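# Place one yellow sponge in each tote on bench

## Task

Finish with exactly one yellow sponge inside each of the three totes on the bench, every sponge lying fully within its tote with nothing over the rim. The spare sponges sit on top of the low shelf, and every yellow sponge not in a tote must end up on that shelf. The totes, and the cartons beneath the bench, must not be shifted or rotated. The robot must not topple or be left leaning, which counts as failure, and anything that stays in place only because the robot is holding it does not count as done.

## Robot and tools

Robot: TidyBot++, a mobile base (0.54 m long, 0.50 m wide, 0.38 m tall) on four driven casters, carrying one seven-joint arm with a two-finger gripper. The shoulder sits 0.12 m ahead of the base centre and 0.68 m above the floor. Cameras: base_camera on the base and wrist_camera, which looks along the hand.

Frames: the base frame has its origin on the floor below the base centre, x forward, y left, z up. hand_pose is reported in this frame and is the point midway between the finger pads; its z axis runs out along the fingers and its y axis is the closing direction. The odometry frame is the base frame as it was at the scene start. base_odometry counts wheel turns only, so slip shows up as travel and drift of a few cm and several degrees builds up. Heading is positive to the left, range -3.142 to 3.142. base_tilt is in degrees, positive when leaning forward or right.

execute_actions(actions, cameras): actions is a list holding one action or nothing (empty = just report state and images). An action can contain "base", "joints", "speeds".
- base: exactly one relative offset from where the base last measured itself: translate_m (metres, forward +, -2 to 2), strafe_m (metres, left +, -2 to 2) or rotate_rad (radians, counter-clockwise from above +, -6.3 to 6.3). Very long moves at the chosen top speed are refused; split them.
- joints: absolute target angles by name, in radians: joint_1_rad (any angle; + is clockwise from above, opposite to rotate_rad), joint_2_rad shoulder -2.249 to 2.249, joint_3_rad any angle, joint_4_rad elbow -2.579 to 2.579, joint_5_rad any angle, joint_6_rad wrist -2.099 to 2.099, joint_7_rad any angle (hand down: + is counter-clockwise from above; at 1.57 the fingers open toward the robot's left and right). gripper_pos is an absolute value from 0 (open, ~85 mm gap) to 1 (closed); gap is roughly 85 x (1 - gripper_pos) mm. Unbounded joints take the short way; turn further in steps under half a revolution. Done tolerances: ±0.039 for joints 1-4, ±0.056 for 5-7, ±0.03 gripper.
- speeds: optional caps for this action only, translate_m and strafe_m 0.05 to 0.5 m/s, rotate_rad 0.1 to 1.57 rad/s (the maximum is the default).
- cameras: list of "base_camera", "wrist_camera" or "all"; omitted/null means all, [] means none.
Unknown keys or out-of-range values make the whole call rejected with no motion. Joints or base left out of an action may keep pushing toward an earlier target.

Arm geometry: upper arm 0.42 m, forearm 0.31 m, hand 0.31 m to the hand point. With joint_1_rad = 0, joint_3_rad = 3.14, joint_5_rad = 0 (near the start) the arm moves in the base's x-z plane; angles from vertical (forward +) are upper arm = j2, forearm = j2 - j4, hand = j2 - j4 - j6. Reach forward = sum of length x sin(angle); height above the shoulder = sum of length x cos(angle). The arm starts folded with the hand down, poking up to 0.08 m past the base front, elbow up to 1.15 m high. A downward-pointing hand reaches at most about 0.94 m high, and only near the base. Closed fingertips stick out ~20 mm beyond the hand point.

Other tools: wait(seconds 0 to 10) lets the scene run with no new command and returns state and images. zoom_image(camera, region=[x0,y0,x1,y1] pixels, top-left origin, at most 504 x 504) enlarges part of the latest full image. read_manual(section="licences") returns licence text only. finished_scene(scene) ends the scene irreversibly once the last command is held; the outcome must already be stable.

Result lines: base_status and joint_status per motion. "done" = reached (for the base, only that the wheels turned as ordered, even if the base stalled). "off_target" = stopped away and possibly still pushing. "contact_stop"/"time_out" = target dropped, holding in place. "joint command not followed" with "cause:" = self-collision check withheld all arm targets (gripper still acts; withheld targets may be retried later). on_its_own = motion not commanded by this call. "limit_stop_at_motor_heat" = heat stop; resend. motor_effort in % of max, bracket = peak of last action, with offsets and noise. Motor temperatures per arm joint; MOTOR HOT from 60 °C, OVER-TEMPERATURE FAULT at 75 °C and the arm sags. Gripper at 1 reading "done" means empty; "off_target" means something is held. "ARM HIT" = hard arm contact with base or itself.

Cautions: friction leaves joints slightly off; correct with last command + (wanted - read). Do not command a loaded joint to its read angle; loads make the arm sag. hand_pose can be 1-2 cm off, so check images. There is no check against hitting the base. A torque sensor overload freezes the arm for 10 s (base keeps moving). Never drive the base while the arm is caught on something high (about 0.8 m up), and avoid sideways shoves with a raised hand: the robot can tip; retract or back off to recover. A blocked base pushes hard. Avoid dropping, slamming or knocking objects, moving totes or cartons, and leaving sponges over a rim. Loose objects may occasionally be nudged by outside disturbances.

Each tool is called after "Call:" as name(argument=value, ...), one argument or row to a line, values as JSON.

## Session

Call:
execute_actions(
  actions=[
    {"joints":{"joint_6_rad":0.2,"joint_1_rad":-0.7}},
  ],
)

Scene clock: 1.93 s.
Motor temperatures (°C, as the motors report them): [34 34 32 36 42 39 44]
base_odometry: x=+0.000 y=+0.000 heading=+0.000 (m, m, rad; odometry frame)
base_tilt: forward=-0.2 right=+0.2 (deg)
base_status: not commanded
joint_positions: joint_1_rad=-0.679 joint_2_rad=-0.359 joint_3_rad=+3.139 joint_4_rad=-2.543 joint_5_rad=+0.010 joint_6_rad=+0.179 joint_7_rad=+1.549 gripper_pos=+0.000
joint_status: all done
motor_effort: joint_1_rad=+0(1) joint_2_rad=-5(4) joint_3_rad=+1(1) joint_4_rad=+17(17) joint_5_rad=+1(1) joint_6_rad=+8(8) joint_7_rad=+1(0) (%)
hand_pose: x=+0.4222 y=+0.2482 z=+0.7643 quat_wxyz=(-0.183, +0.796, +0.277, +0.506) (m; base frame)
pictures: base_camera, wrist_camera
Images, in order (width x height): base_camera 644x364, wrist_camera 644x476.

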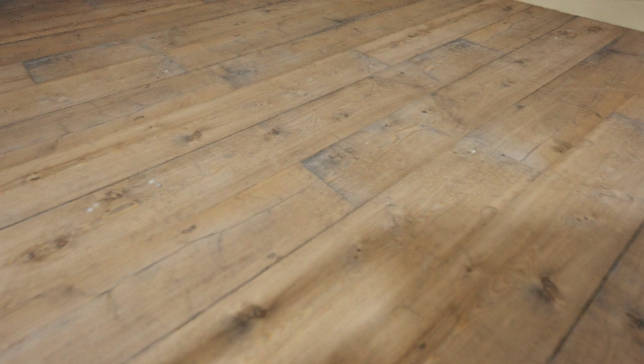

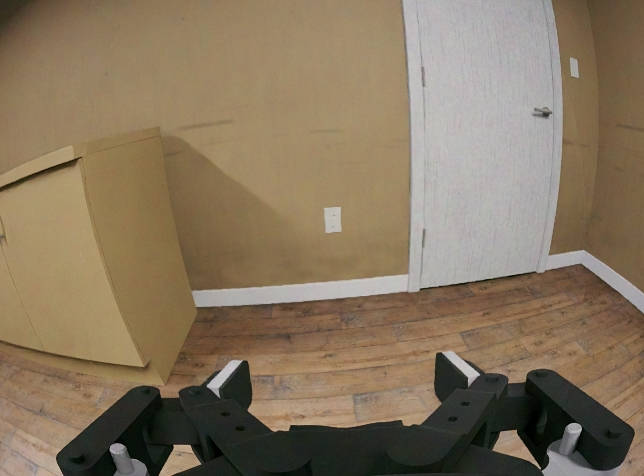

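Same layout suggests shelf at +0.9ish, bench at +2.4.

Call:
execute_actions(
  actions=[
    {"joints":{"joint_1_rad":1.0}},
  ],
  cameras=["wrist_camera"],
)

Call:
execute_actions(
  actions=[
    {"joints":{"joint_1_rad":2.5,"joint_2_rad":-0.4,"joint_4_rad":-1.9,"joint_6_rad":-0.5}},
  ],
  cameras=["wrist_camera"],
)

Scene clock: 9.17 s.
Motor temperatures (°C, as the motors report them): [34 34 32 37 42 39 44]
base_odometry: x=+0.000 y=+0.000 heading=+0.000 (m, m, rad; odometry frame)
base_tilt: forward=-0.3 right=+0.2 (deg)
base_status: not commanded
joint_positions: joint_1_rad=+0.978 joint_2_rad=-0.359 joint_3_rad=+3.139 joint_4_rad=-2.543 joint_5_rad=+0.010 joint_6_rad=+0.179 joint_7_rad=+1.549 gripper_pos=+0.000
joint_status: all done
motor_effort: joint_1_rad=+1(1) joint_2_rad=-4(4) joint_3_rad=+0(1) joint_4_rad=+17(17) joint_5_rad=+1(1) joint_6_rad=+8(8) joint_7_rad=-1(0) (%)
hand_pose: x=+0.3401 y=-0.3234 z=+0.7643 quat_wxyz=(+0.249, +0.742, -0.399, +0.477) (m; base frame)
pictures: wrist_camera
Images, in order (width x height): wrist_camera 644x476.

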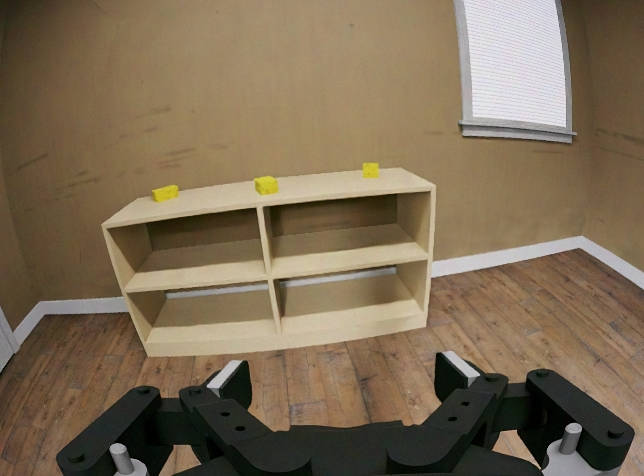

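Scene clock: 11.90 s.
Motor temperatures (°C, as the motors report them): [34 34 32 37 42 39 44]
base_odometry: x=+0.000 y=+0.000 heading=+0.000 (m, m, rad; odometry frame)
base_tilt: forward=-0.1 right=+0.2 (deg)
base_status: not commanded
joint_positions: joint_1_rad=+2.479 joint_2_rad=-0.376 joint_3_rad=+3.139 joint_4_rad=-1.915 joint_5_rad=+0.010 joint_6_rad=-0.474 joint_7_rad=+1.549 gripper_pos=+0.000
joint_status: all done
motor_effort: joint_1_rad=+1(0) joint_2_rad=-7(8) joint_3_rad=+1(1) joint_4_rad=+20(20) joint_5_rad=+1(1) joint_6_rad=+8(8) joint_7_rad=+0(1) (%)
hand_pose: x=-0.2278 y=-0.2723 z=+0.9501 quat_wxyz=(+0.505, +0.270, -0.801, +0.176) (m; base frame)
pictures: wrist_camera
Images, in order (width x height): wrist_camera 644x476.

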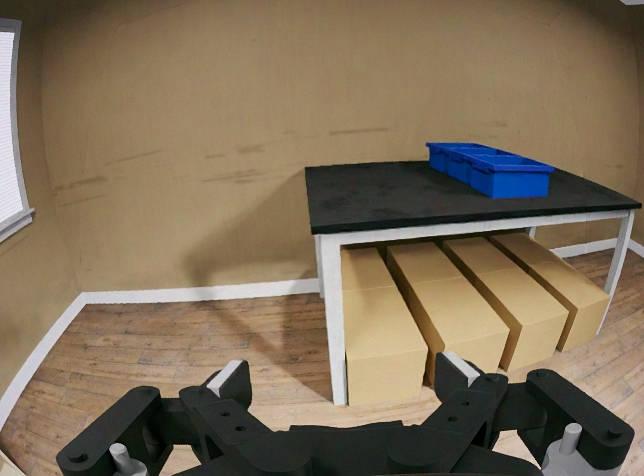

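Call:
execute_actions(
  actions=[
    {"base":{"rotate_rad":-2.55},"joints":{"joint_1_rad":0.8}},
  ],
  cameras=[],
)

Call:
execute_actions(
  actions=[
    {"joints":{"joint_1_rad":0.0,"joint_6_rad":-0.8}},
  ],
)

Scene clock: 20.00 s.
Motor temperatures (°C, as the motors report them): [34 34 32 37 42 39 44]
base_odometry: x=+0.000 y=+0.000 heading=-2.549 (m, m, rad; odometry frame)
base_tilt: forward=-0.2 right=+0.2 (deg)
base_status: done
joint_positions: joint_1_rad=+0.823 joint_2_rad=-0.380 joint_3_rad=+3.139 joint_4_rad=-1.915 joint_5_rad=+0.010 joint_6_rad=-0.475 joint_7_rad=+1.549 gripper_pos=+0.000
joint_status: all done
motor_effort: joint_1_rad=+1(1) joint_2_rad=-6(8) joint_3_rad=+0(2) joint_4_rad=+20(20) joint_5_rad=+1(1) joint_6_rad=+8(8) joint_7_rad=+0(0) (%)
hand_pose: x=+0.4193 y=-0.3213 z=+0.9517 quat_wxyz=(+0.213, +0.771, -0.342, +0.492) (m; base frame)
pictures: none
No camera images: the call's "cameras" was empty. Leave "cameras" out to get every camera's image.

Scene clock: 22.07 s.
Motor temperatures (°C, as the motors report them): [34 34 32 37 42 39 44]
base_odometry: x=+0.000 y=+0.000 heading=-2.549 (m, m, rad; odometry frame)
base_tilt: forward=-0.2 right=+0.2 (deg)
base_status: not commanded
joint_positions: joint_1_rad=+0.021 joint_2_rad=-0.380 joint_3_rad=+3.139 joint_4_rad=-1.915 joint_5_rad=+0.010 joint_6_rad=-0.775 joint_7_rad=+1.549 gripper_pos=+0.000
joint_status: all done
motor_effort: joint_1_rad=+1(2) joint_2_rad=-5(6) joint_3_rad=+1(1) joint_4_rad=+19(20) joint_5_rad=+1(1) joint_6_rad=+6(8) joint_7_rad=+0(1) (%)
hand_pose: x=+0.5070 y=-0.0076 z=+0.8743 quat_wxyz=(+0.004, +0.915, -0.016, +0.404) (m; base frame)
pictures: base_camera, wrist_camera
Images, in order (width x height): base_camera 644x364, wrist_camera 644x476.

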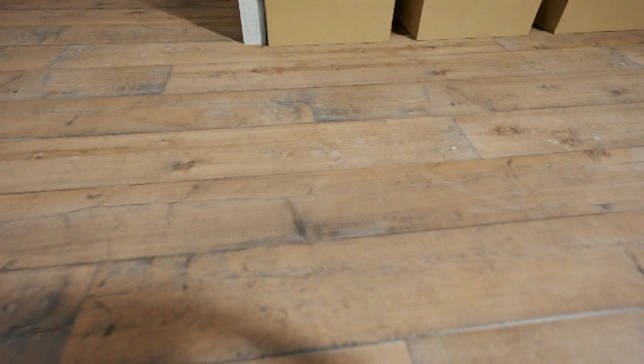

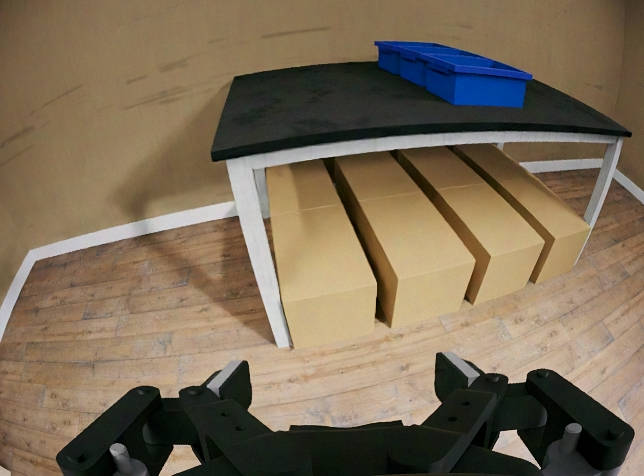

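Call:
execute_actions(
  actions=[
    {"base":{"rotate_rad":0.08}},
  ],
  cameras=[],
)

Call:
execute_actions(
  actions=[
    {"base":{"strafe_m":-0.7},"joints":{"joint_4_rad":-1.5,"joint_6_rad":-1.2}},
  ],
)

Scene clock: 26.13 s.
Motor temperatures (°C, as the motors report them): [34 34 32 37 42 39 44]
base_odometry: x=+0.000 y=+0.000 heading=-2.470 (m, m, rad; odometry frame)
base_tilt: forward=-0.1 right=+0.2 (deg)
base_status: done
joint_positions: joint_1_rad=+0.017 joint_2_rad=-0.380 joint_3_rad=+3.136 joint_4_rad=-1.915 joint_5_rad=+0.010 joint_6_rad=-0.775 joint_7_rad=+1.549 gripper_pos=+0.000
joint_status: not commanded
motor_effort: joint_1_rad=+1(2) joint_2_rad=-5(6) joint_3_rad=+1(2) joint_4_rad=+19(19) joint_5_rad=+1(2) joint_6_rad=+6(6) joint_7_rad=+0(0) (%)
hand_pose: x=+0.5071 y=-0.0049 z=+0.8742 quat_wxyz=(+0.003, +0.915, -0.013, +0.404) (m; base frame)
pictures: none
No camera images: the call's "cameras" was empty. Leave "cameras" out to get every camera's image.

Scene clock: 28.90 s.
Motor temperatures (°C, as the motors report them): [34 34 32 37 42 39 44]
base_odometry: x=-0.435 y=+0.549 heading=-2.471 (m, m, rad; odometry frame)
base_tilt: forward=-0.2 right=+0.2 (deg)
base_status: done
joint_positions: joint_1_rad=+0.017 joint_2_rad=-0.382 joint_3_rad=+3.138 joint_4_rad=-1.512 joint_5_rad=+0.010 joint_6_rad=-1.175 joint_7_rad=+1.549 gripper_pos=+0.000
joint_status: all done
motor_effort: joint_1_rad=+1(2) joint_2_rad=-4(6) joint_3_rad=+1(3) joint_4_rad=+18(20) joint_5_rad=+1(1) joint_6_rad=+6(6) joint_7_rad=+0(0) (%)
hand_pose: x=+0.4773 y=-0.0058 z=+0.9976 quat_wxyz=(+0.004, +0.914, -0.016, +0.406) (m; base frame)
pictures: base_camera, wrist_camera
Images, in order (width x height): base_camera 644x364, wrist_camera 644x476.

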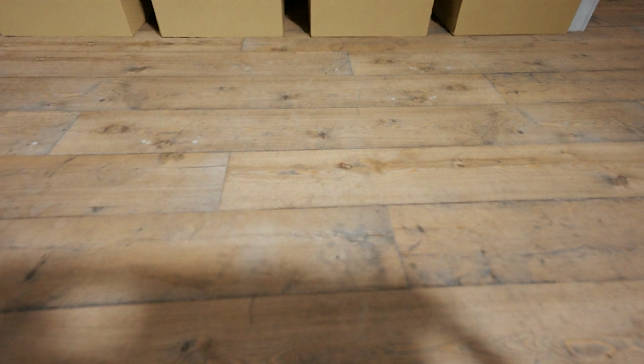

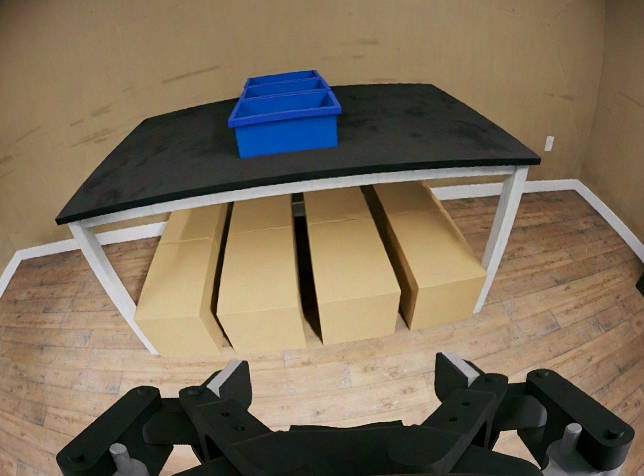

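Call:
execute_actions(
  actions=[
    {"base":{"strafe_m":0.13}},
  ],
  cameras=[],
)

Call:
execute_actions(
  actions=[
    {"base":{"translate_m":0.72}},
  ],
)

Call:
execute_actions(
  actions=[
    {"joints":{"joint_2_rad":0.45,"joint_4_rad":-0.45,"joint_6_rad":-1.65}},
  ],
  cameras=["wrist_camera"],
)

Scene clock: 37.67 s.
Motor temperatures (°C, as the motors report them): [34 34 32 37 42 39 44]
base_odometry: x=-0.354 y=+0.447 heading=-2.471 (m, m, rad; odometry frame)
base_tilt: forward=-0.2 right=+0.2 (deg)
base_status: done
joint_positions: joint_1_rad=+0.016 joint_2_rad=-0.382 joint_3_rad=+3.136 joint_4_rad=-1.512 joint_5_rad=+0.010 joint_6_rad=-1.176 joint_7_rad=+1.549 gripper_pos=+0.000
joint_status: not commanded
motor_effort: joint_1_rad=+1(0) joint_2_rad=-4(4) joint_3_rad=+0(3) joint_4_rad=+17(18) joint_5_rad=+1(0) joint_6_rad=+6(6) joint_7_rad=+0(0) (%)
hand_pose: x=+0.4772 y=-0.0049 z=+0.9975 quat_wxyz=(+0.004, +0.914, -0.015, +0.406) (m; base frame)
pictures: none
No camera images: the call's "cameras" was empty. Leave "cameras" out to get every camera's image.

Scene clock: 40.53 s.
Motor temperatures (°C, as the motors report them): [34 34 32 37 42 39 44]
base_odometry: x=-0.918 y=-0.001 heading=-2.471 (m, m, rad; odometry frame)
base_tilt: forward=-0.1 right=+0.2 (deg)
base_status: done
joint_positions: joint_1_rad=+0.016 joint_2_rad=-0.394 joint_3_rad=+3.136 joint_4_rad=-1.511 joint_5_rad=+0.010 joint_6_rad=-1.179 joint_7_rad=+1.549 gripper_pos=+0.000
joint_status: not commanded
motor_effort: joint_1_rad=+1(1) joint_2_rad=-4(8) joint_3_rad=+1(1) joint_4_rad=+18(19) joint_5_rad=+1(1) joint_6_rad=+6(7) joint_7_rad=+0(0) (%)
hand_pose: x=+0.4730 y=-0.0048 z=+1.0017 quat_wxyz=(+0.004, +0.912, -0.015, +0.411) (m; base frame)
pictures: base_camera, wrist_camera
Images, in order (width x height): base_camera 644x364, wrist_camera 644x476.

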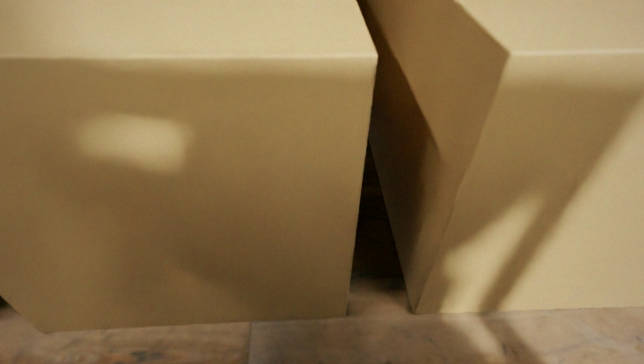

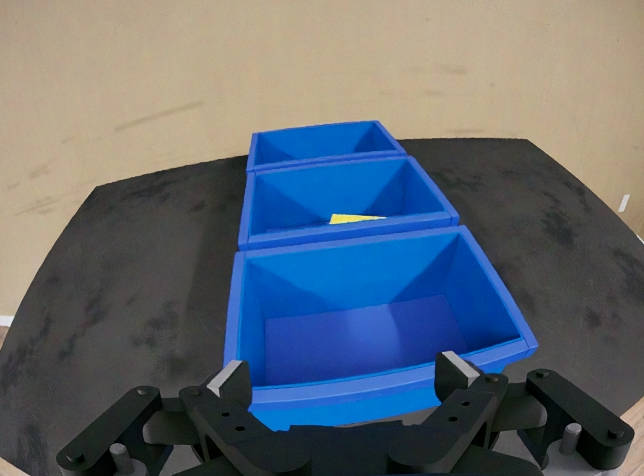

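Scene clock: 42.87 s.
Motor temperatures (°C, as the motors report them): [34 34 32 37 42 39 44]
base_odometry: x=-0.918 y=-0.001 heading=-2.471 (m, m, rad; odometry frame)
base_tilt: forward=-0.2 right=+0.2 (deg)
base_status: not commanded
joint_positions: joint_1_rad=+0.016 joint_2_rad=+0.435 joint_3_rad=+3.136 joint_4_rad=-0.466 joint_5_rad=+0.010 joint_6_rad=-1.624 joint_7_rad=+1.549 gripper_pos=+0.000
joint_status: all done
motor_effort: joint_1_rad=+0(1) joint_2_rad=-29(31) joint_3_rad=+0(0) joint_4_rad=+15(18) joint_5_rad=+1(1) joint_6_rad=+5(7) joint_7_rad=+0(0) (%)
hand_pose: x=+0.7228 y=-0.0093 z=+1.0043 quat_wxyz=(+0.002, +0.953, -0.018, +0.303) (m; base frame)
pictures: wrist_camera
Images, in order (width x height): wrist_camera 644x476.

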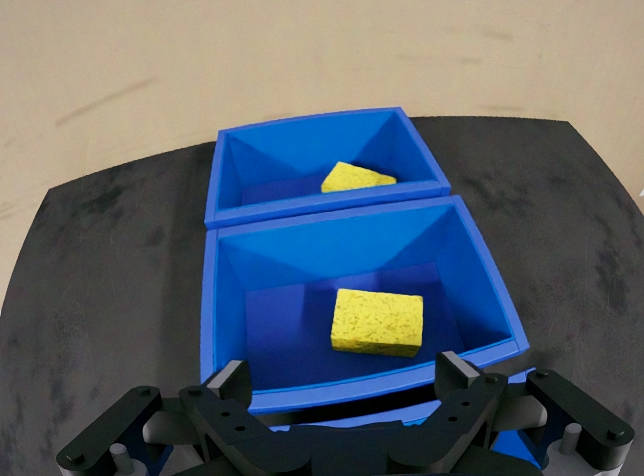

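Call:
zoom_image(
  camera="wrist_camera",
  region=[260, 130, 460, 230],
)

Call:
execute_actions(
  actions=[
    {"joints":{"joint_2_rad":0.75,"joint_4_rad":-0.2,"joint_6_rad":-1.7}},
  ],
  cameras=["wrist_camera"],
)

Region (260, 130, 460, 230) of wrist_camera's 644x476 image, scaled by 2.520.

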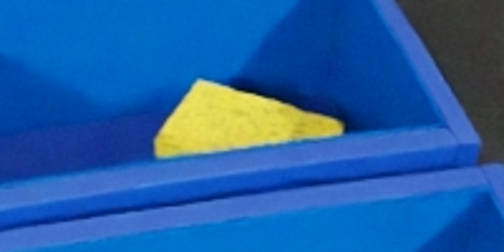

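Scene clock: 47.53 s.
Motor temperatures (°C, as the motors report them): [34 34 32 37 42 39 44]
base_odometry: x=-0.918 y=-0.001 heading=-2.471 (m, m, rad; odometry frame)
base_tilt: forward=-0.1 right=+0.1 (deg)
base_status: not commanded
joint_positions: joint_1_rad=+0.016 joint_2_rad=+0.755 joint_3_rad=+3.136 joint_4_rad=-0.215 joint_5_rad=+0.010 joint_6_rad=-1.674 joint_7_rad=+1.549 gripper_pos=+0.000
joint_status: all done
motor_effort: joint_1_rad=+1(0) joint_2_rad=-39(43) joint_3_rad=+0(0) joint_4_rad=+15(17) joint_5_rad=+1(1) joint_6_rad=+4(5) joint_7_rad=+0(0) (%)
hand_pose: x=+0.8150 y=-0.0111 z=+0.8925 quat_wxyz=(+0.002, +0.969, -0.019, +0.246) (m; base frame)
pictures: wrist_camera
Images, in order (width x height): wrist_camera 644x476.

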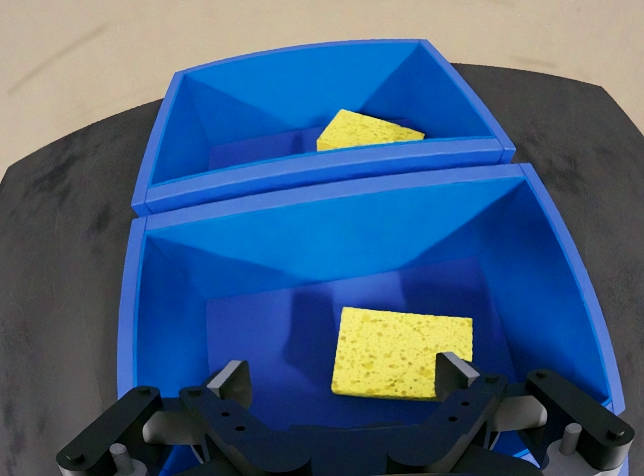

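Call:
execute_actions(
  actions=[
    {"joints":{"joint_2_rad":0.3,"joint_4_rad":-0.5,"joint_6_rad":-1.9}},
  ],
  cameras=[],
)

Call:
execute_actions(
  actions=[
    {"joints":{"joint_2_rad":0.05,"joint_4_rad":-1.0,"joint_6_rad":-1.8}},
  ],
  cameras=["wrist_camera"],
)

Scene clock: 53.50 s.
Motor temperatures (°C, as the motors report them): [34 34 32 37 42 39 44]
base_odometry: x=-0.918 y=-0.001 heading=-2.471 (m, m, rad; odometry frame)
base_tilt: forward=-0.1 right=+0.2 (deg)
base_status: not commanded
joint_positions: joint_1_rad=+0.016 joint_2_rad=+0.298 joint_3_rad=+3.136 joint_4_rad=-0.484 joint_5_rad=+0.010 joint_6_rad=-1.877 joint_7_rad=+1.549 gripper_pos=+0.000
joint_status: all done
motor_effort: joint_1_rad=+1(1) joint_2_rad=-23(42) joint_3_rad=+0(0) joint_4_rad=+13(16) joint_5_rad=+1(1) joint_6_rad=+4(5) joint_7_rad=+0(0) (%)
hand_pose: x=+0.6084 y=-0.0076 z=+1.0314 quat_wxyz=(+0.002, +0.971, -0.019, +0.239) (m; base frame)
pictures: none
No camera images: the call's "cameras" was empty. Leave "cameras" out to get every camera's image.

Scene clock: 55.20 s.
Motor temperatures (°C, as the motors report them): [34 34 32 37 42 39 44]
base_odometry: x=-0.918 y=-0.001 heading=-2.471 (m, m, rad; odometry frame)
base_tilt: forward=-0.1 right=+0.3 (deg)
base_status: not commanded
joint_positions: joint_1_rad=+0.016 joint_2_rad=+0.069 joint_3_rad=+3.136 joint_4_rad=-0.985 joint_5_rad=+0.010 joint_6_rad=-1.826 joint_7_rad=+1.549 gripper_pos=+0.000
joint_status: all done
motor_effort: joint_1_rad=+0(1) joint_2_rad=-16(24) joint_3_rad=+0(0) joint_4_rad=+15(16) joint_5_rad=+1(1) joint_6_rad=+2(4) joint_7_rad=+0(1) (%)
hand_pose: x=+0.5015 y=-0.0059 z=+0.9562 quat_wxyz=(+0.004, +0.991, -0.018, +0.130) (m; base frame)
pictures: wrist_camera
Images, in order (width x height): wrist_camera 644x476.

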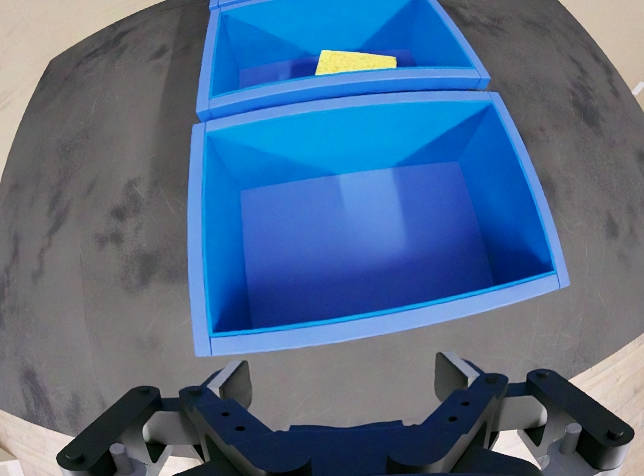

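Call:
execute_actions(
  actions=[
    {"base":{"translate_m":-0.45},"joints":{"joint_2_rad":-0.2,"joint_4_rad":-1.7,"joint_6_rad":-1.3}},
  ],
  cameras=[],
)

Call:
execute_actions(
  actions=[
    {"base":{"rotate_rad":1.57},"joints":{"joint_7_rad":0.0}},
  ],
  cameras=[],
)

Call:
execute_actions(
  actions=[
    {"base":{"translate_m":1.0},"joints":{"joint_7_rad":1.57}},
  ],
)

Scene clock: 65.37 s.
Motor temperatures (°C, as the motors report them): [34 34 32 37 42 39 44]
base_odometry: x=-0.566 y=+0.279 heading=-2.470 (m, m, rad; odometry frame)
base_tilt: forward=-0.2 right=+0.2 (deg)
base_status: done
joint_positions: joint_1_rad=+0.015 joint_2_rad=-0.192 joint_3_rad=+3.137 joint_4_rad=-1.687 joint_5_rad=+0.010 joint_6_rad=-1.326 joint_7_rad=+1.549 gripper_pos=+0.000
joint_status: all done
motor_effort: joint_1_rad=+0(3) joint_2_rad=-10(20) joint_3_rad=+1(2) joint_4_rad=+17(18) joint_5_rad=+1(2) joint_6_rad=+2(3) joint_7_rad=+0(0) (%)
hand_pose: x=+0.4501 y=-0.0049 z=+0.8233 quat_wxyz=(+0.004, +0.987, -0.015, +0.160) (m; base frame)
pictures: none
No camera images: the call's "cameras" was empty. Leave "cameras" out to get every camera's image.

Scene clock: 67.70 s.
Motor temperatures (°C, as the motors report them): [34 34 32 37 42 39 44]
base_odometry: x=-0.566 y=+0.279 heading=-0.901 (m, m, rad; odometry frame)
base_tilt: forward=-0.2 right=+0.2 (deg)
base_status: done
joint_positions: joint_1_rad=+0.013 joint_2_rad=-0.192 joint_3_rad=+3.136 joint_4_rad=-1.687 joint_5_rad=+0.010 joint_6_rad=-1.320 joint_7_rad=+0.023 gripper_pos=+0.000
joint_status: all done
motor_effort: joint_1_rad=+1(1) joint_2_rad=-10(11) joint_3_rad=+0(2) joint_4_rad=+17(17) joint_5_rad=+1(2) joint_6_rad=+2(2) joint_7_rad=+0(2) (%)
hand_pose: x=+0.4518 y=-0.0037 z=+0.8238 quat_wxyz=(-0.109, +0.704, -0.692, +0.120) (m; base frame)
pictures: none
No camera images: the call's "cameras" was empty. Leave "cameras" out to get every camera's image.

Scene clock: 71.07 s.
Motor temperatures (°C, as the motors report them): [34 34 32 37 42 39 44]
base_odometry: x=+0.057 y=-0.504 heading=-0.900 (m, m, rad; odometry frame)
base_tilt: forward=-0.2 right=+0.2 (deg)
base_status: done
joint_positions: joint_1_rad=+0.013 joint_2_rad=-0.194 joint_3_rad=+3.136 joint_4_rad=-1.689 joint_5_rad=+0.010 joint_6_rad=-1.319 joint_7_rad=+1.547 gripper_pos=+0.000
joint_status: all done
motor_effort: joint_1_rad=+1(0) joint_2_rad=-9(13) joint_3_rad=+0(1) joint_4_rad=+17(18) joint_5_rad=+1(2) joint_6_rad=+2(3) joint_7_rad=+0(1) (%)
hand_pose: x=+0.4516 y=-0.0037 z=+0.8239 quat_wxyz=(+0.004, +0.986, -0.015, +0.163) (m; base frame)
pictures: base_camera, wrist_camera
Images, in order (width x height): base_camera 644x364, wrist_camera 644x476.

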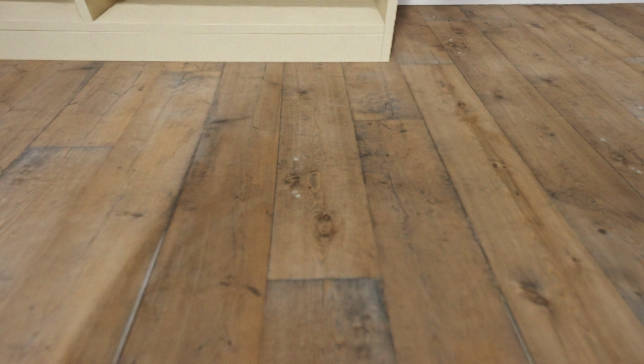

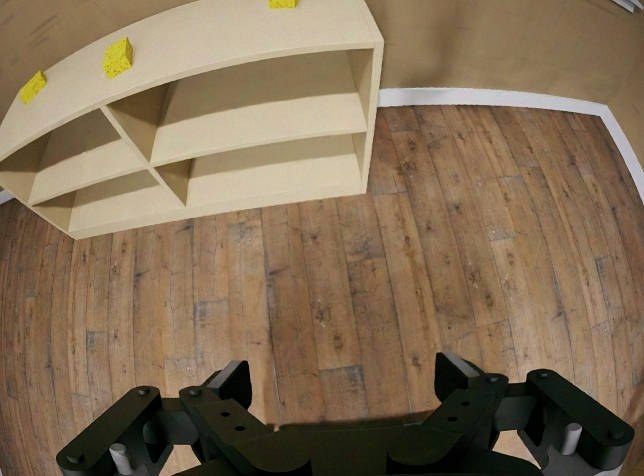

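Call:
execute_actions(
  actions=[
    {"base":{"translate_m":0.55},"joints":{"joint_2_rad":0.2,"joint_4_rad":-1.3,"joint_6_rad":-1.64,"joint_7_rad":0.0}},
  ],
  cameras=["wrist_camera"],
)

Scene clock: 77.10 s.
Motor temperatures (°C, as the motors report them): [34 34 32 37 42 39 44]
base_odometry: x=+0.399 y=-0.934 heading=-0.899 (m, m, rad; odometry frame)
base_tilt: forward=-0.1 right=+0.2 (deg)
base_status: done
joint_positions: joint_1_rad=+0.013 joint_2_rad=+0.200 joint_3_rad=+3.136 joint_4_rad=-1.313 joint_5_rad=+0.010 joint_6_rad=-1.614 joint_7_rad=+0.032 gripper_pos=+0.000
joint_status: all done
motor_effort: joint_1_rad=+1(1) joint_2_rad=-22(26) joint_3_rad=+0(1) joint_4_rad=+15(17) joint_5_rad=+1(2) joint_6_rad=-1(4) joint_7_rad=+0(0) (%)
hand_pose: x=+0.5208 y=-0.0046 z=+0.8010 quat_wxyz=(-0.002, +0.716, -0.698, +0.008) (m; base frame)
pictures: wrist_camera
Images, in order (width x height): wrist_camera 644x476.

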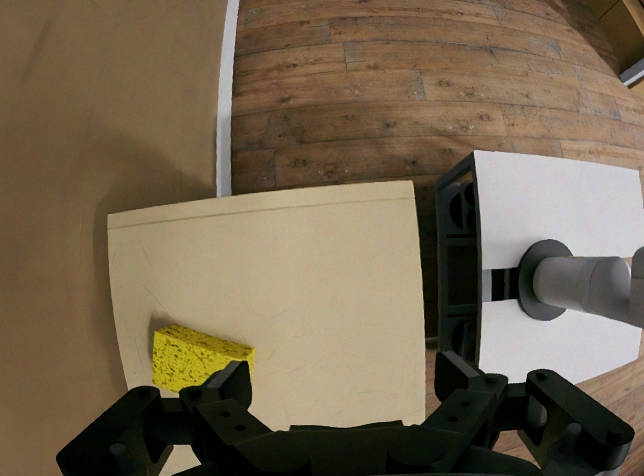

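Call:
execute_actions(
  actions=[
    {"base":{"strafe_m":0.07},"joints":{"joint_2_rad":0.54,"joint_4_rad":-1.09,"joint_6_rad":-1.5,"joint_7_rad":1.34}},
  ],
  cameras=["wrist_camera"],
)

Scene clock: 87.43 s.
Motor temperatures (°C, as the motors report them): [34 34 32 37 42 39 44]
base_odometry: x=+0.454 y=-0.890 heading=-0.899 (m, m, rad; odometry frame)
base_tilt: forward=-0.1 right=+0.2 (deg)
base_status: done
joint_positions: joint_1_rad=+0.006 joint_2_rad=+0.530 joint_3_rad=+3.136 joint_4_rad=-1.105 joint_5_rad=+0.010 joint_6_rad=-1.523 joint_7_rad=+1.308 gripper_pos=+0.000
joint_status: all done
motor_effort: joint_1_rad=+1(3) joint_2_rad=-33(36) joint_3_rad=+0(2) joint_4_rad=+15(16) joint_5_rad=+1(2) joint_6_rad=-1(0) joint_7_rad=+0(0) (%)
hand_pose: x=+0.6404 y=-0.0023 z=+0.7135 quat_wxyz=(+0.004, +0.991, -0.131, -0.007) (m; base frame)
pictures: wrist_camera
Images, in order (width x height): wrist_camera 644x476.

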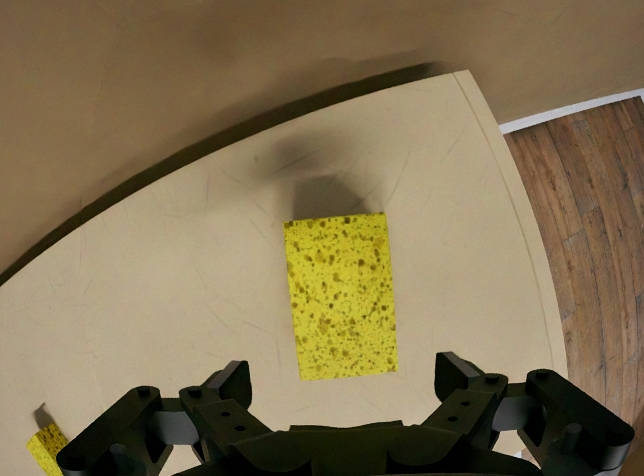

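Call:
execute_actions(
  actions=[
    {"joints":{"joint_2_rad":0.595,"joint_4_rad":-1.3,"joint_6_rad":-1.22,"joint_7_rad":1.42}},
  ],
  cameras=["wrist_camera"],
)

Scene clock: 91.77 s.
Motor temperatures (°C, as the motors report them): [34 34 32 37 42 39 44]
base_odometry: x=+0.454 y=-0.890 heading=-0.899 (m, m, rad; odometry frame)
base_tilt: forward=-0.1 right=+0.2 (deg)
base_status: not commanded
joint_positions: joint_1_rad=+0.006 joint_2_rad=+0.586 joint_3_rad=+3.136 joint_4_rad=-1.292 joint_5_rad=+0.010 joint_6_rad=-1.244 joint_7_rad=+1.377 gripper_pos=+0.000
joint_status: all done
motor_effort: joint_1_rad=+1(1) joint_2_rad=-35(36) joint_3_rad=+0(0) joint_4_rad=+15(16) joint_5_rad=+1(1) joint_6_rad=+0(0) joint_7_rad=+0(0) (%)
hand_pose: x=+0.6577 y=-0.0020 z=+0.6265 quat_wxyz=(+0.002, +0.995, -0.096, +0.011) (m; base frame)
pictures: wrist_camera
Images, in order (width x height): wrist_camera 644x476.

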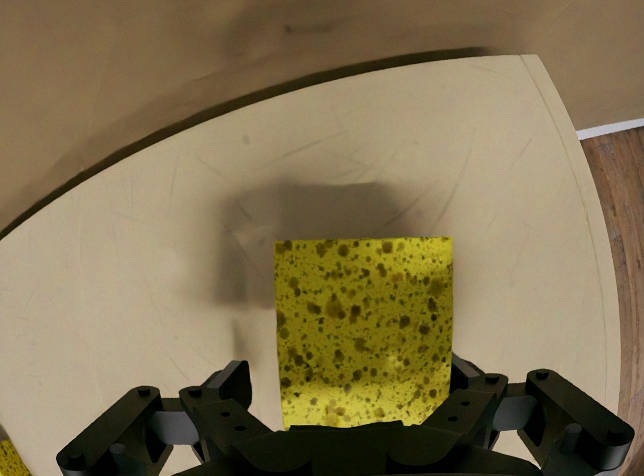

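Call:
execute_actions(
  actions=[
    {"base":{"strafe_m":-0.013}},
  ],
  cameras=[],
)

Call:
execute_actions(
  actions=[
    {"joints":{"joint_2_rad":0.615,"joint_4_rad":-1.33,"joint_6_rad":-1.18}},
  ],
  cameras=["wrist_camera"],
)

Call:
execute_actions(
  actions=[
    {"joints":{"gripper_pos":1.0}},
  ],
  cameras=["wrist_camera"],
)

Scene clock: 96.87 s.
Motor temperatures (°C, as the motors report them): [34 34 32 37 42 39 44]
base_odometry: x=+0.444 y=-0.899 heading=-0.899 (m, m, rad; odometry frame)
base_tilt: forward=-0.2 right=+0.2 (deg)
base_status: done
joint_positions: joint_1_rad=+0.006 joint_2_rad=+0.586 joint_3_rad=+3.139 joint_4_rad=-1.292 joint_5_rad=+0.010 joint_6_rad=-1.243 joint_7_rad=+1.377 gripper_pos=+0.000
joint_status: not commanded
motor_effort: joint_1_rad=+1(4) joint_2_rad=-34(37) joint_3_rad=+0(2) joint_4_rad=+15(16) joint_5_rad=+1(2) joint_6_rad=+0(0) joint_7_rad=+1(0) (%)
hand_pose: x=+0.6578 y=-0.0037 z=+0.6264 quat_wxyz=(+0.003, +0.995, -0.098, +0.011) (m; base frame)
pictures: none
No camera images: the call's "cameras" was empty. Leave "cameras" out to get every camera's image.

Scene clock: 97.50 s.
Motor temperatures (°C, as the motors report them): [34 34 32 37 42 39 44]
base_odometry: x=+0.444 y=-0.899 heading=-0.899 (m, m, rad; odometry frame)
base_tilt: forward=-0.1 right=+0.2 (deg)
base_status: not commanded
joint_positions: joint_1_rad=+0.006 joint_2_rad=+0.593 joint_3_rad=+3.139 joint_4_rad=-1.317 joint_5_rad=+0.010 joint_6_rad=-1.204 joint_7_rad=+1.377 gripper_pos=+0.000
joint_status: all done
motor_effort: joint_1_rad=+1(1) joint_2_rad=-29(35) joint_3_rad=+0(0) joint_4_rad=+12(15) joint_5_rad=+1(2) joint_6_rad=+0(1) joint_7_rad=+1(0) (%)
hand_pose: x=+0.6588 y=-0.0037 z=+0.6149 quat_wxyz=(+0.003, +0.995, -0.097, +0.014) (m; base frame)
pictures: wrist_camera
Images, in order (width x height): wrist_camera 644x476.

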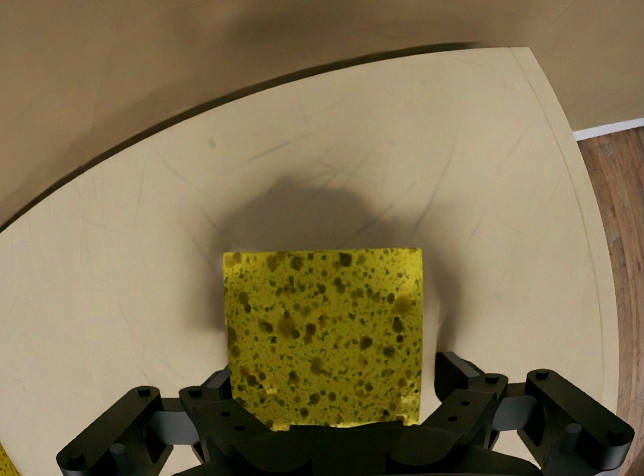

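Scene clock: 98.60 s.
Motor temperatures (°C, as the motors report them): [34 34 32 37 42 39 44]
base_odometry: x=+0.444 y=-0.899 heading=-0.899 (m, m, rad; odometry frame)
base_tilt: forward=-0.1 right=+0.1 (deg)
base_status: not commanded
joint_positions: joint_1_rad=+0.004 joint_2_rad=+0.579 joint_3_rad=+3.136 joint_4_rad=-1.313 joint_5_rad=+0.008 joint_6_rad=-1.204 joint_7_rad=+1.377 gripper_pos=+0.380
joint_status: gripper_pos off_target (ended at +0.380, target +1.000)
motor_effort: joint_1_rad=+1(4) joint_2_rad=-27(31) joint_3_rad=+1(3) joint_4_rad=+11(13) joint_5_rad=+2(5) joint_6_rad=+0(1) joint_7_rad=-1(0) (%)
hand_pose: x=+0.6615 y=-0.0007 z=+0.6237 quat_wxyz=(+0.000, +0.995, -0.095, +0.023) (m; base frame)
pictures: wrist_camera
Images, in order (width x height): wrist_camera 644x476.

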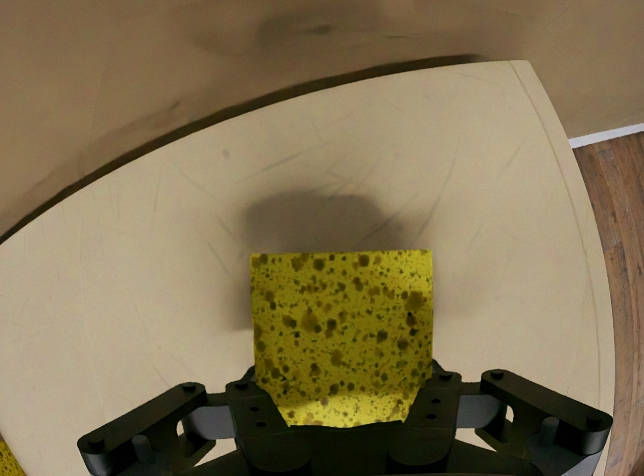

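Call:
execute_actions(
  actions=[
    {"joints":{"joint_2_rad":-0.1,"joint_4_rad":-1.2,"joint_6_rad":-1.5}},
  ],
  cameras=[],
)

Call:
execute_actions(
  actions=[
    {"base":{"translate_m":-1.6},"joints":{"joint_7_rad":0.0}},
  ],
  cameras=[],
)

Call:
execute_actions(
  actions=[
    {"base":{"rotate_rad":-1.57}},
  ],
  cameras=[],
)

Call:
execute_actions(
  actions=[
    {"base":{"translate_m":0.5},"joints":{"joint_2_rad":0.15,"joint_4_rad":-0.9,"joint_6_rad":-1.7}},
  ],
)

Scene clock: 108.33 s.
Motor temperatures (°C, as the motors report them): [34 34 32 37 42 39 44]
base_odometry: x=+0.444 y=-0.899 heading=-0.899 (m, m, rad; odometry frame)
base_tilt: forward=-0.2 right=+0.2 (deg)
base_status: not commanded
joint_positions: joint_1_rad=+0.004 joint_2_rad=-0.090 joint_3_rad=+3.136 joint_4_rad=-1.215 joint_5_rad=+0.008 joint_6_rad=-1.476 joint_7_rad=+1.377 gripper_pos=+0.380
joint_status: all done
motor_effort: joint_1_rad=+1(1) joint_2_rad=-13(39) joint_3_rad=+1(0) joint_4_rad=+17(18) joint_5_rad=+1(2) joint_6_rad=+4(4) joint_7_rad=+0(0) (%)
hand_pose: x=+0.5250 y=-0.0006 z=+0.9693 quat_wxyz=(-0.022, +0.959, -0.093, +0.266) (m; base frame)
pictures: none
No camera images: the call's "cameras" was empty. Leave "cameras" out to get every camera's image.

Scene clock: 112.90 s.
Motor temperatures (°C, as the motors report them): [34 34 32 37 42 39 44]
base_odometry: x=-0.551 y=+0.354 heading=-0.899 (m, m, rad; odometry frame)
base_tilt: forward=-0.2 right=+0.2 (deg)
base_status: done
joint_positions: joint_1_rad=+0.004 joint_2_rad=-0.094 joint_3_rad=+3.136 joint_4_rad=-1.213 joint_5_rad=+0.008 joint_6_rad=-1.479 joint_7_rad=+0.023 gripper_pos=+0.380
joint_status: all done
motor_effort: joint_1_rad=+1(1) joint_2_rad=-13(18) joint_3_rad=+1(1) joint_4_rad=+16(18) joint_5_rad=+1(1) joint_6_rad=+4(5) joint_7_rad=+1(1) (%)
hand_pose: x=+0.5234 y=-0.0006 z=+0.9715 quat_wxyz=(-0.185, +0.689, -0.673, +0.195) (m; base frame)
pictures: none
No camera images: the call's "cameras" was empty. Leave "cameras" out to get every camera's image.

Scene clock: 115.23 s.
Motor temperatures (°C, as the motors report them): [34 34 32 37 42 39 44]
base_odometry: x=-0.551 y=+0.355 heading=-2.469 (m, m, rad; odometry frame)
base_tilt: forward=-0.2 right=+0.2 (deg)
base_status: done
joint_positions: joint_1_rad=+0.004 joint_2_rad=-0.094 joint_3_rad=+3.142 joint_4_rad=-1.213 joint_5_rad=+0.008 joint_6_rad=-1.479 joint_7_rad=+0.023 gripper_pos=+0.380
joint_status: not commanded
motor_effort: joint_1_rad=+1(3) joint_2_rad=-13(15) joint_3_rad=+0(2) joint_4_rad=+16(17) joint_5_rad=+2(2) joint_6_rad=+4(4) joint_7_rad=+0(0) (%)
hand_pose: x=+0.5235 y=-0.0031 z=+0.9715 quat_wxyz=(-0.184, +0.687, -0.675, +0.195) (m; base frame)
pictures: none
No camera images: the call's "cameras" was empty. Leave "cameras" out to get every camera's image.

Scene clock: 117.60 s.
Motor temperatures (°C, as the motors report them): [34 34 32 37 42 39 44]
base_odometry: x=-0.943 y=+0.043 heading=-2.469 (m, m, rad; odometry frame)
base_tilt: forward=-0.2 right=+0.3 (deg)
base_status: done
joint_positions: joint_1_rad=+0.004 joint_2_rad=+0.148 joint_3_rad=+3.142 joint_4_rad=-0.915 joint_5_rad=+0.008 joint_6_rad=-1.675 joint_7_rad=+0.023 gripper_pos=+0.380
joint_status: all done
motor_effort: joint_1_rad=+1(1) joint_2_rad=-21(24) joint_3_rad=+0(1) joint_4_rad=+16(18) joint_5_rad=+1(2) joint_6_rad=+3(5) joint_7_rad=+0(1) (%)
hand_pose: x=+0.5778 y=-0.0034 z=+0.9645 quat_wxyz=(-0.137, +0.698, -0.687, +0.146) (m; base frame)
pictures: base_camera, wrist_camera
Images, in order (width x height): base_camera 644x364, wrist_camera 644x476.

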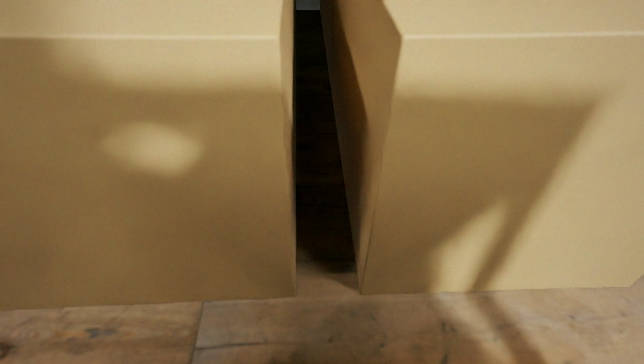

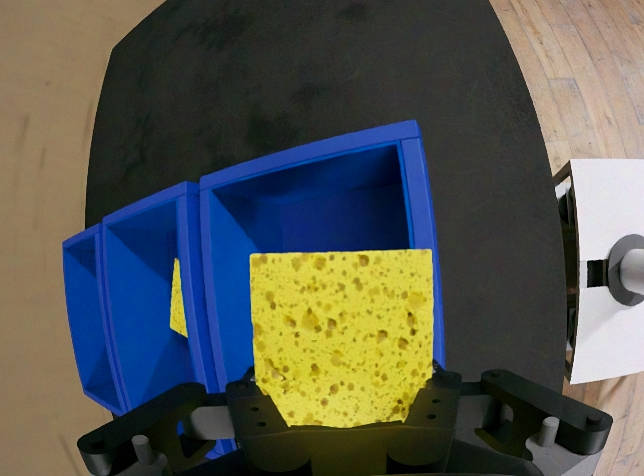

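Call:
execute_actions(
  actions=[
    {"base":{"translate_m":0.04},"joints":{"joint_2_rad":0.27,"joint_4_rad":-0.95,"joint_6_rad":-1.57}},
  ],
  cameras=["wrist_camera"],
)

Scene clock: 122.80 s.
Motor temperatures (°C, as the motors report them): [34 34 32 37 42 39 44]
base_odometry: x=-0.974 y=+0.018 heading=-2.470 (m, m, rad; odometry frame)
base_tilt: forward=-0.2 right=+0.2 (deg)
base_status: done
joint_positions: joint_1_rad=+0.004 joint_2_rad=+0.277 joint_3_rad=+3.142 joint_4_rad=-0.946 joint_5_rad=+0.008 joint_6_rad=-1.589 joint_7_rad=+0.023 gripper_pos=+0.380
joint_status: all done
motor_effort: joint_1_rad=+1(0) joint_2_rad=-25(31) joint_3_rad=+0(0) joint_4_rad=+16(18) joint_5_rad=+1(2) joint_6_rad=+2(4) joint_7_rad=+0(1) (%)
hand_pose: x=+0.6303 y=-0.0036 z=+0.8993 quat_wxyz=(-0.112, +0.703, -0.692, +0.121) (m; base frame)
pictures: wrist_camera
Images, in order (width x height): wrist_camera 644x476.

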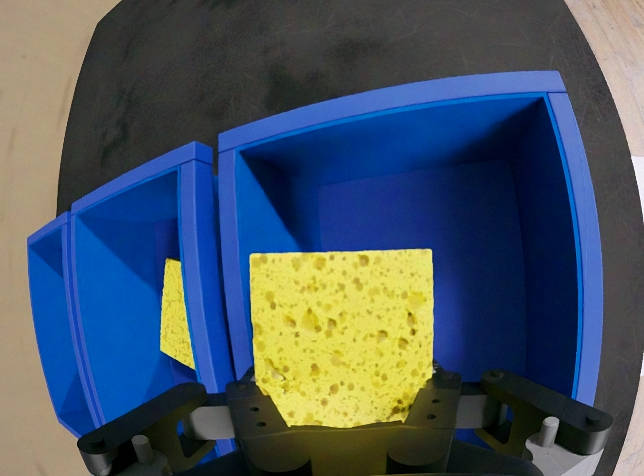

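Call:
execute_actions(
  actions=[
    {"base":{"translate_m":-0.04},"joints":{"joint_2_rad":0.29,"joint_4_rad":-1.04,"joint_6_rad":-1.49}},
  ],
  cameras=["wrist_camera"],
)

Scene clock: 128.63 s.
Motor temperatures (°C, as the motors report them): [34 34 32 37 42 39 44]
base_odometry: x=-0.943 y=+0.043 heading=-2.469 (m, m, rad; odometry frame)
base_tilt: forward=-0.1 right=+0.2 (deg)
base_status: done
joint_positions: joint_1_rad=+0.004 joint_2_rad=+0.279 joint_3_rad=+3.142 joint_4_rad=-1.031 joint_5_rad=+0.008 joint_6_rad=-1.516 joint_7_rad=+0.023 gripper_pos=+0.380
joint_status: all done
motor_effort: joint_1_rad=+1(1) joint_2_rad=-25(30) joint_3_rad=+0(0) joint_4_rad=+16(17) joint_5_rad=+1(2) joint_6_rad=+2(2) joint_7_rad=+1(0) (%)
hand_pose: x=+0.6351 y=-0.0036 z=+0.8716 quat_wxyz=(-0.107, +0.704, -0.692, +0.116) (m; base frame)
pictures: wrist_camera
Images, in order (width x height): wrist_camera 644x476.

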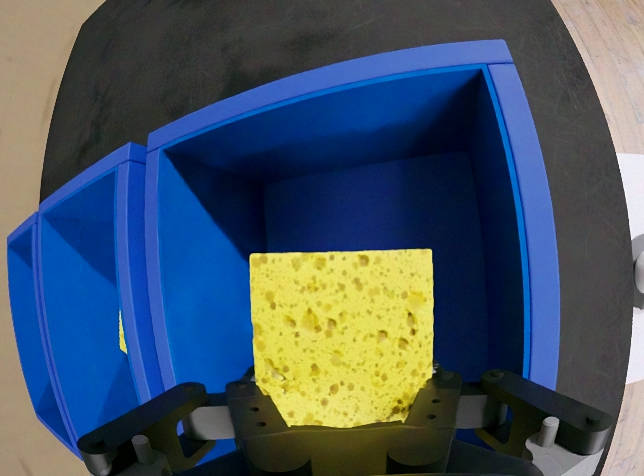

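Call:
execute_actions(
  actions=[
    {"joints":{"joint_4_rad":-1.09,"joint_6_rad":-1.45}},
  ],
  cameras=[],
)

Call:
execute_actions(
  actions=[
    {"joints":{"gripper_pos":0.15}},
  ],
  cameras=[],
)

Call:
execute_actions(
  actions=[
    {"joints":{"joint_2_rad":0.2,"joint_4_rad":-0.7,"joint_6_rad":-1.9}},
  ],
  cameras=["wrist_camera"],
)

Scene clock: 134.43 s.
Motor temperatures (°C, as the motors report them): [34 34 32 37 42 39 44]
base_odometry: x=-0.943 y=+0.043 heading=-2.469 (m, m, rad; odometry frame)
base_tilt: forward=-0.1 right=+0.2 (deg)
base_status: not commanded
joint_positions: joint_1_rad=+0.004 joint_2_rad=+0.280 joint_3_rad=+3.142 joint_4_rad=-1.080 joint_5_rad=+0.008 joint_6_rad=-1.476 joint_7_rad=+0.023 gripper_pos=+0.380
joint_status: all done
motor_effort: joint_1_rad=+0(1) joint_2_rad=-26(27) joint_3_rad=+1(0) joint_4_rad=+17(18) joint_5_rad=+2(2) joint_6_rad=+2(3) joint_7_rad=+0(0) (%)
hand_pose: x=+0.6364 y=-0.0036 z=+0.8549 quat_wxyz=(-0.103, +0.705, -0.693, +0.112) (m; base frame)
pictures: none
No camera images: the call's "cameras" was empty. Leave "cameras" out to get every camera's image.

Scene clock: 135.47 s.
Motor temperatures (°C, as the motors report them): [34 34 32 37 42 39 44]
base_odometry: x=-0.943 y=+0.043 heading=-2.469 (m, m, rad; odometry frame)
base_tilt: forward=-0.2 right=+0.3 (deg)
base_status: not commanded
joint_positions: joint_1_rad=+0.004 joint_2_rad=+0.280 joint_3_rad=+3.142 joint_4_rad=-1.080 joint_5_rad=+0.008 joint_6_rad=-1.470 joint_7_rad=+0.023 gripper_pos=+0.150
joint_status: all done
motor_effort: joint_1_rad=+1(1) joint_2_rad=-27(26) joint_3_rad=+0(0) joint_4_rad=+16(17) joint_5_rad=+1(2) joint_6_rad=+1(2) joint_7_rad=+0(0) (%)
hand_pose: x=+0.6380 y=-0.0036 z=+0.8554 quat_wxyz=(-0.105, +0.705, -0.692, +0.114) (m; base frame)
pictures: none
No camera images: the call's "cameras" was empty. Leave "cameras" out to get every camera's image.

Scene clock: 137.00 s.
Motor temperatures (°C, as the motors report them): [34 34 32 37 42 39 44]
base_odometry: x=-0.943 y=+0.043 heading=-2.469 (m, m, rad; odometry frame)
base_tilt: forward=-0.1 right=+0.2 (deg)
base_status: not commanded
joint_positions: joint_1_rad=+0.004 joint_2_rad=+0.208 joint_3_rad=+3.142 joint_4_rad=-0.709 joint_5_rad=+0.008 joint_6_rad=-1.878 joint_7_rad=+0.023 gripper_pos=+0.150
joint_status: all done
motor_effort: joint_1_rad=+1(1) joint_2_rad=-21(28) joint_3_rad=+0(0) joint_4_rad=+14(17) joint_5_rad=+1(1) joint_6_rad=+2(2) joint_7_rad=+0(1) (%)
hand_pose: x=+0.5614 y=-0.0032 z=+0.9916 quat_wxyz=(-0.117, +0.702, -0.691, +0.126) (m; base frame)
pictures: wrist_camera
Images, in order (width x height): wrist_camera 644x476.

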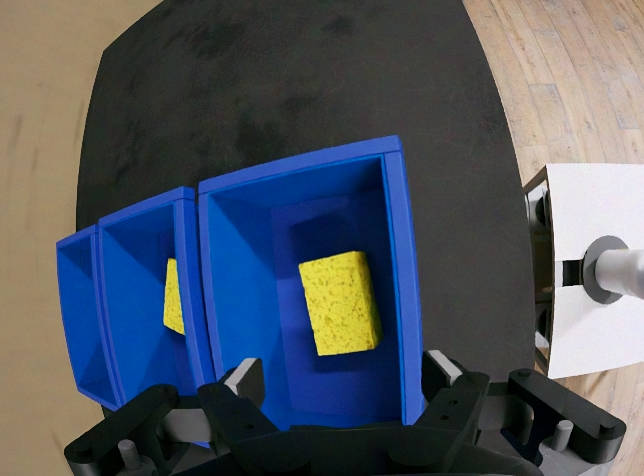

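Call:
finished_scene(
  scene=2,
)

The scene is finished: the task was done.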